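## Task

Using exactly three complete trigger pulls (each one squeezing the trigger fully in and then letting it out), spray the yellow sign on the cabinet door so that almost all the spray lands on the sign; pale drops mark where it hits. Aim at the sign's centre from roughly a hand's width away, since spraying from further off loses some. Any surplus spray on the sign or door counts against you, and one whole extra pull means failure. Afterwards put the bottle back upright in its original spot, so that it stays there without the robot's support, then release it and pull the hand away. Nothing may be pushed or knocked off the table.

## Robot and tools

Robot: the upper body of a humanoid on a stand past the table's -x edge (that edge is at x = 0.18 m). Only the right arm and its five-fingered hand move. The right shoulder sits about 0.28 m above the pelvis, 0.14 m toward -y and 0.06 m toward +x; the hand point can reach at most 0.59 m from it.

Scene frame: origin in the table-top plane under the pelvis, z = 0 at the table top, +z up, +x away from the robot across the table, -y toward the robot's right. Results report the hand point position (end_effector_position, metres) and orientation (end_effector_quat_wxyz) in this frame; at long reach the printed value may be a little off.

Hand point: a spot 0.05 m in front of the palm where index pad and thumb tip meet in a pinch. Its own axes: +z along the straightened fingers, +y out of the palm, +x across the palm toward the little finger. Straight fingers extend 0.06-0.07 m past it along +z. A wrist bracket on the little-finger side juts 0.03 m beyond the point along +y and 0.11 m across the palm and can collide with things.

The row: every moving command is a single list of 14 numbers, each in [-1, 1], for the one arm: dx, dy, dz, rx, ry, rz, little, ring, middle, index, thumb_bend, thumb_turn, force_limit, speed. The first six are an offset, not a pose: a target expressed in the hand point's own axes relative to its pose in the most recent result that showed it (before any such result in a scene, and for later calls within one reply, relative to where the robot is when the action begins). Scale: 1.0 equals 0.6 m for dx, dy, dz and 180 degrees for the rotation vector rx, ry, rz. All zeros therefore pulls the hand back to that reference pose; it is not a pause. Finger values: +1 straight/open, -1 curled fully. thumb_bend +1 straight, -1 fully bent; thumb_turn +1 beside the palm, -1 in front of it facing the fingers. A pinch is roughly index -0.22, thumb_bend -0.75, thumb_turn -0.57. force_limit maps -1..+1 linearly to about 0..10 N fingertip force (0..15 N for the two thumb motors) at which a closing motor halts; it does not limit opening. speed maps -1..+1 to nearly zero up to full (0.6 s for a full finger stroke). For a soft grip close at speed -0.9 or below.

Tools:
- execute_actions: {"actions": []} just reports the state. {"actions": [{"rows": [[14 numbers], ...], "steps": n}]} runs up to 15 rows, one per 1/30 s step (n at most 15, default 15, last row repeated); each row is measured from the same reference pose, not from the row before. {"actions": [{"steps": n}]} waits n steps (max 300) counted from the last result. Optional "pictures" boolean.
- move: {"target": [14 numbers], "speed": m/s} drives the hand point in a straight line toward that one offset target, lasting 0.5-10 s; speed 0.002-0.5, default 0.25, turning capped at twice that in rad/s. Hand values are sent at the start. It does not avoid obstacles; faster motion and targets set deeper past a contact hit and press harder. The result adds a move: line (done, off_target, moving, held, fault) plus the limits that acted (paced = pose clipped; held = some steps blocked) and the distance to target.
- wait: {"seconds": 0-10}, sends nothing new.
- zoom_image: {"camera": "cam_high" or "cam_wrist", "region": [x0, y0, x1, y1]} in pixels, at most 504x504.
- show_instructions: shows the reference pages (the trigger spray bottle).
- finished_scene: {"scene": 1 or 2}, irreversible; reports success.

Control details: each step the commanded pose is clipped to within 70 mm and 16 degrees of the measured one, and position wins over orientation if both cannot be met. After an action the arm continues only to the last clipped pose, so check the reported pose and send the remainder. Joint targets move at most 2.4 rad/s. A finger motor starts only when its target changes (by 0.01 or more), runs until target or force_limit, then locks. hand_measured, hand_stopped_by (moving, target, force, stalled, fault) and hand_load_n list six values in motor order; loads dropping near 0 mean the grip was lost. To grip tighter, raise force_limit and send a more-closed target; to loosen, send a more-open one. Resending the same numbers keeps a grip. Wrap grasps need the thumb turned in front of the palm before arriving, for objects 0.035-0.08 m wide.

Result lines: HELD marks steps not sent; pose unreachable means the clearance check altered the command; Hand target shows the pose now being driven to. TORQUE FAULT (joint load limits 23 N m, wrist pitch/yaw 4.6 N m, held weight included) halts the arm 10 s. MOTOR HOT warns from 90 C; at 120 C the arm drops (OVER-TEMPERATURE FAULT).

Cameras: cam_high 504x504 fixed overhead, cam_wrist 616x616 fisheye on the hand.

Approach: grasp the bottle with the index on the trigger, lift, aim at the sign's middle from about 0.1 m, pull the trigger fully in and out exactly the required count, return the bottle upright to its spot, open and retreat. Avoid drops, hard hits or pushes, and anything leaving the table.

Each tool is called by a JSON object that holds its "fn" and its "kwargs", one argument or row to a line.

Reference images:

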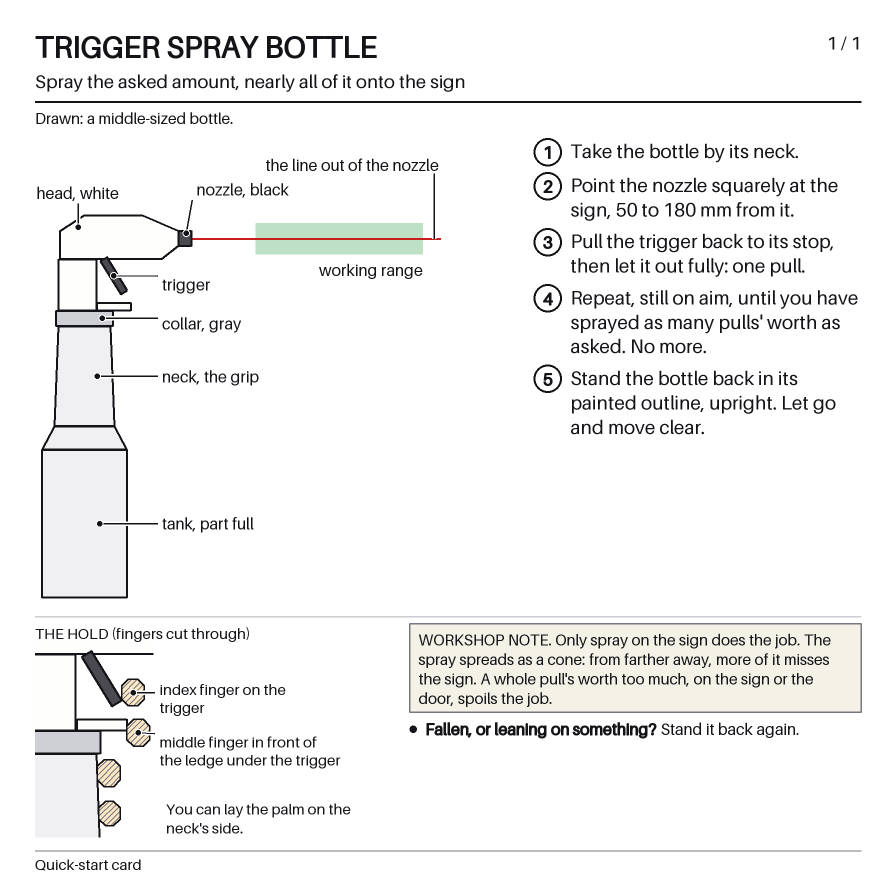

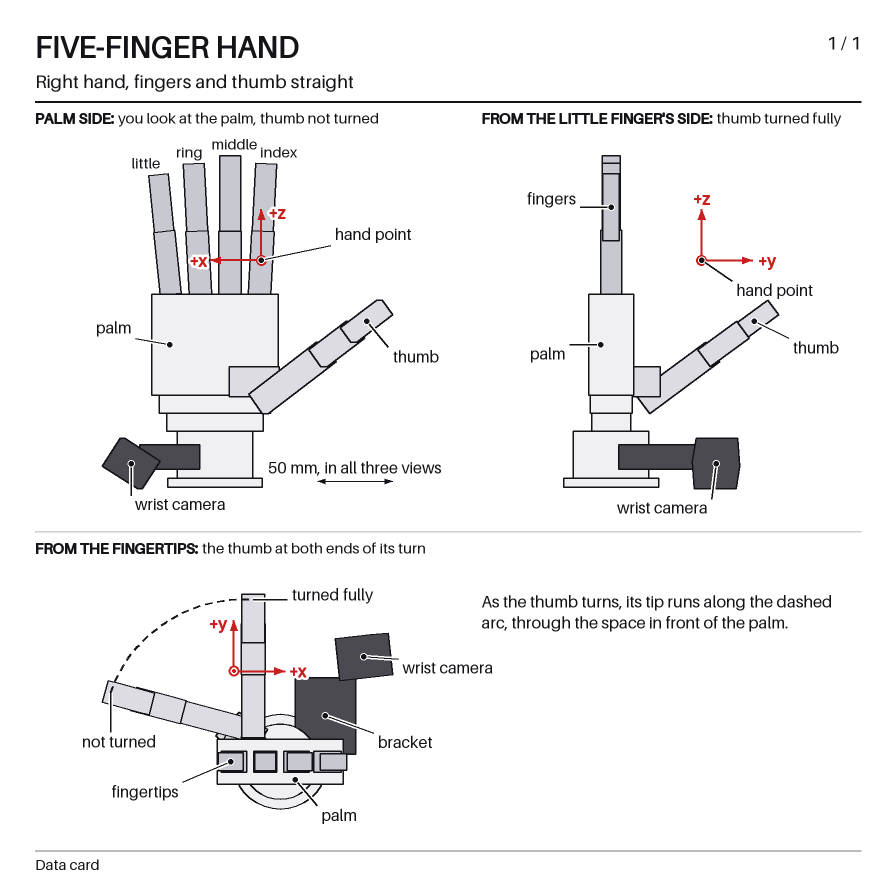

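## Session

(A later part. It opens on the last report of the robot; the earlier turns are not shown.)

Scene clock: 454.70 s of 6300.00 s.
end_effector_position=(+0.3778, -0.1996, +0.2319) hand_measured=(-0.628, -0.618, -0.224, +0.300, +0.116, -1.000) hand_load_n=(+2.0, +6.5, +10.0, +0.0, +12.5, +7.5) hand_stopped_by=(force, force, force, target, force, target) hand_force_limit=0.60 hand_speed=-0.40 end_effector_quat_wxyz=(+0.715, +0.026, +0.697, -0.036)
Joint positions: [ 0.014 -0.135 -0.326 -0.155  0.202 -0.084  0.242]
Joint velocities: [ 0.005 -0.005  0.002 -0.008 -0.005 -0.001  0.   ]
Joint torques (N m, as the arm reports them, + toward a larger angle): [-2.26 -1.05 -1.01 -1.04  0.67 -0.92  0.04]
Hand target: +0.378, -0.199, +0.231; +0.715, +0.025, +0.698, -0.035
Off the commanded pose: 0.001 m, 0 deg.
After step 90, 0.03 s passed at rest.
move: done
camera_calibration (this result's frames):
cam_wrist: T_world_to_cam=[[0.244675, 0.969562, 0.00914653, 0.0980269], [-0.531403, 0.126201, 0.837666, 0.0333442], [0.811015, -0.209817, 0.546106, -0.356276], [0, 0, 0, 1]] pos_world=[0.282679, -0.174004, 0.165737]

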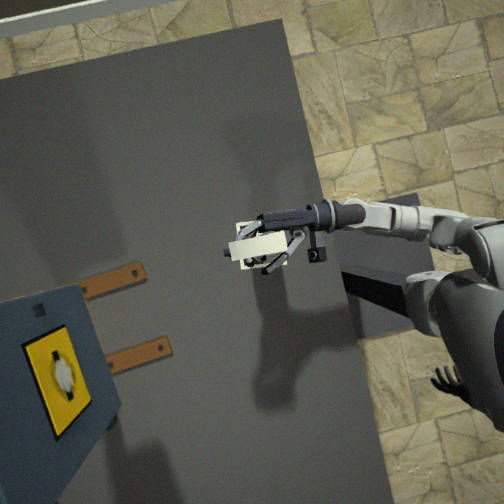

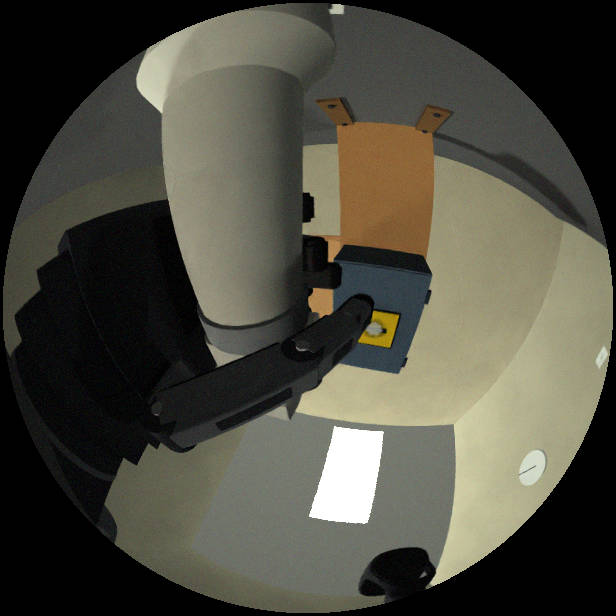

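Touching down. Release the grip.

{"fn": "move", "kwargs": {
  "target": [0, 0, 0, 0, 0, 0, 1, 1, 1, 1, 1, -1, 0.6, -0.3],
  "speed": 0.02
}}

{"fn": "move", "kwargs": {
  "target": [0, -0.02, -0.06, 0, 0, 0, 1, 1, 1, 1, 1, -1, 0.6, -0.3],
  "speed": 0.04
}}

{"fn": "move", "kwargs": {
  "target": [0, -0.17, 0.0, 0, 0, 0, 1, 1, 1, 1, 1, -1, 0.6, -0.3],
  "speed": 0.08
}}

Scene clock: 462.27 s of 6300.00 s.
end_effector_position=(+0.3778, -0.1997, +0.2319) hand_measured=(+1.000, +1.000, +1.000, +1.000, +1.000, -1.000) hand_load_n=(+0.0, +0.0, +0.0, +0.0, +0.0, +0.0) hand_stopped_by=(target, target, target, target, target, target) hand_force_limit=0.60 hand_speed=-0.30 end_effector_quat_wxyz=(+0.715, +0.025, +0.697, -0.036)
Joint positions: [ 0.014 -0.135 -0.326 -0.154  0.202 -0.084  0.242]
Joint velocities: [-0.015  0.002 -0.014 -0.009  0.003  0.     0.   ]
Joint torques (N m, as the arm reports them, + toward a larger angle): [-1.8  -1.   -1.14 -1.    0.73 -0.73 -0.04]
Hand target: +0.378, -0.200, +0.232; +0.715, +0.026, +0.697, -0.036
Off the commanded pose: 0.000 m, 0 deg.
After step 90, 2.90 s passed at rest.
move: done
camera_calibration (this result's frames):
cam_wrist: T_world_to_cam=[[0.244584, 0.969588, 0.00882837, 0.0981973], [-0.531396, 0.126421, 0.837637, 0.0333908], [0.811047, -0.209564, 0.546155, -0.356227], [0, 0, 0, 1]] pos_world=[0.282643, -0.174085, 0.165719]

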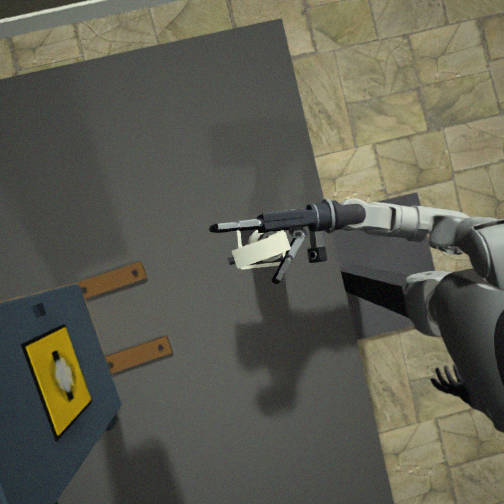

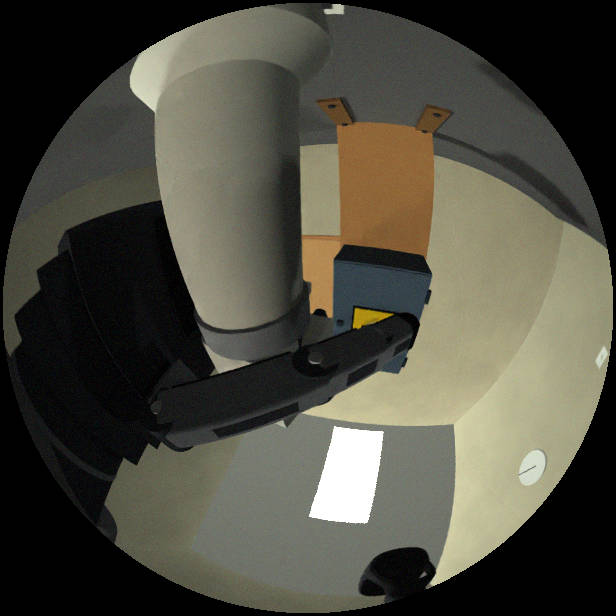

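Scene clock: 463.50 s of 6300.00 s.
end_effector_position=(+0.3415, -0.2064, +0.2283) hand_measured=(+1.000, +1.000, +1.000, +1.000, +1.000, -1.000) hand_load_n=(+0.0, +0.0, +0.0, +0.0, +0.0, +0.0) hand_stopped_by=(target, target, target, target, target, target) hand_force_limit=0.60 hand_speed=-0.30 end_effector_quat_wxyz=(+0.713, +0.026, +0.700, -0.034)
Joint positions: [ 0.174 -0.125 -0.35  -0.218  0.262 -0.155  0.305]
Joint velocities: [-0.002  0.     0.     0.008  0.     0.     0.   ]
Joint torques (N m, as the arm reports them, + toward a larger angle): [-0.59 -0.76 -1.34 -1.05  0.82 -0.81  0.09]
Hand target: +0.341, -0.206, +0.230; +0.715, +0.027, +0.698, -0.032
Off the commanded pose: 0.004 m, 0 deg.
move: off_target
camera_calibration (this result's frames):
cam_wrist: T_world_to_cam=[[0.241229, 0.970402, 0.0113523, 0.114415], [-0.526607, 0.121064, 0.841445, 0.0143979], [0.815165, -0.208959, 0.540224, -0.32615], [0, 0, 0, 1]] pos_world=[0.245848, -0.180923, 0.16278]

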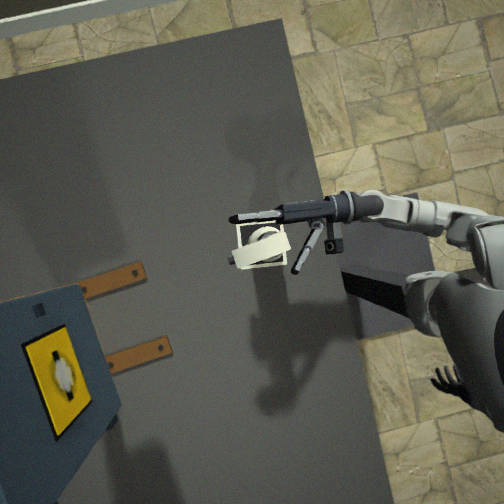

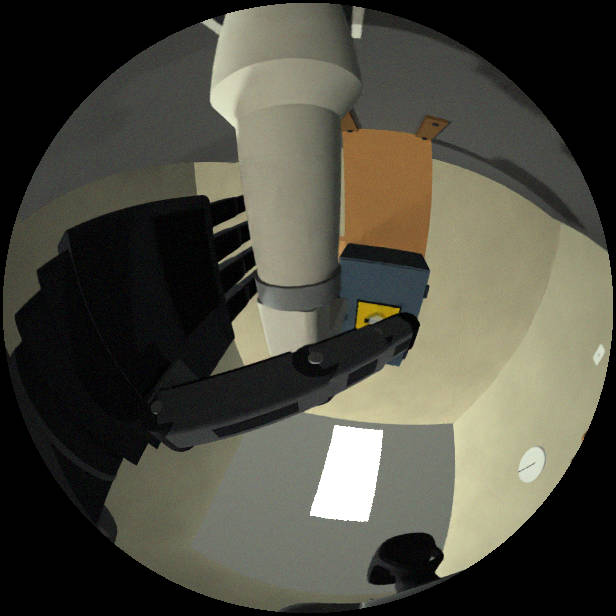

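Scene clock: 465.10 s of 6300.00 s.
end_effector_position=(+0.3312, -0.3098, +0.2270) hand_measured=(+1.000, +1.000, +1.000, +1.000, +1.000, -1.000) hand_load_n=(+0.0, +0.0, +0.0, +0.0, +0.0, +0.0) hand_stopped_by=(target, target, target, target, target, target) hand_force_limit=0.60 hand_speed=-0.30 end_effector_quat_wxyz=(+0.709, +0.026, +0.704, -0.036)
Joint positions: [ 0.054 -0.411 -0.613  0.227  0.515 -0.233  0.623]
Joint velocities: [0.    0.002 0.011 0.005 0.003 0.    0.008]
Joint torques (N m, as the arm reports them, + toward a larger angle): [-0.99 -2.57 -2.3  -0.63  0.93 -0.72  0.09]
Hand target: +0.331, -0.310, +0.228; +0.711, +0.027, +0.702, -0.035
Off the commanded pose: 0.003 m, 1 deg.
move: done
camera_calibration (this result's frames):
cam_wrist: T_world_to_cam=[[0.244511, 0.96962, 0.00714919, 0.216879], [-0.515667, 0.123786, 0.8478, 0.0184038], [0.821159, -0.210983, 0.530268, -0.339011], [0, 0, 0, 1]] pos_world=[0.234843, -0.284094, 0.162613]

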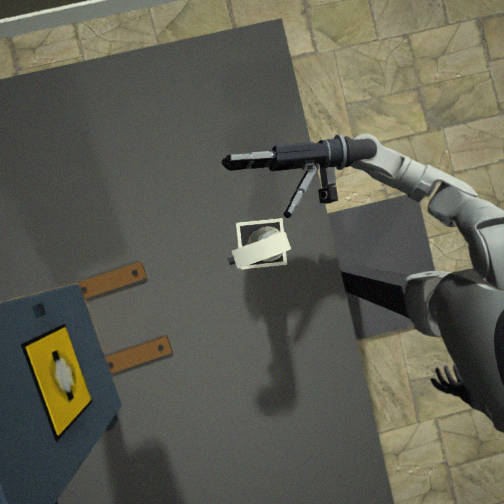

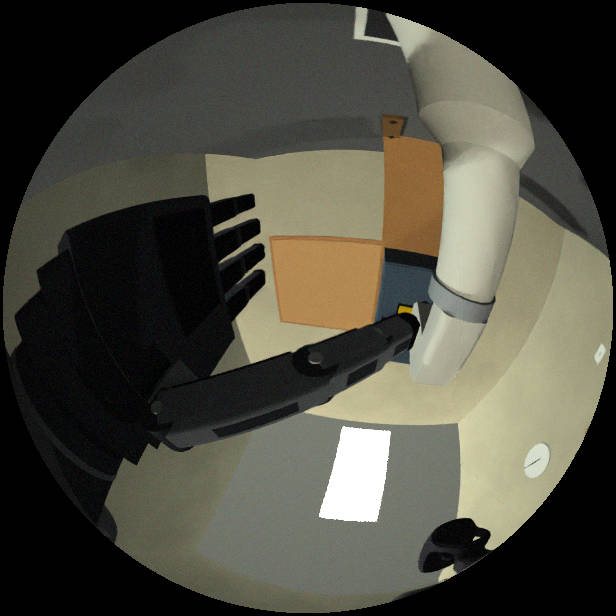

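The bottle is upright within its outline and the hand is clear.

{"fn": "finished_scene", "kwargs": {
  "scene": 1
}}

The scene is finished: the task was done.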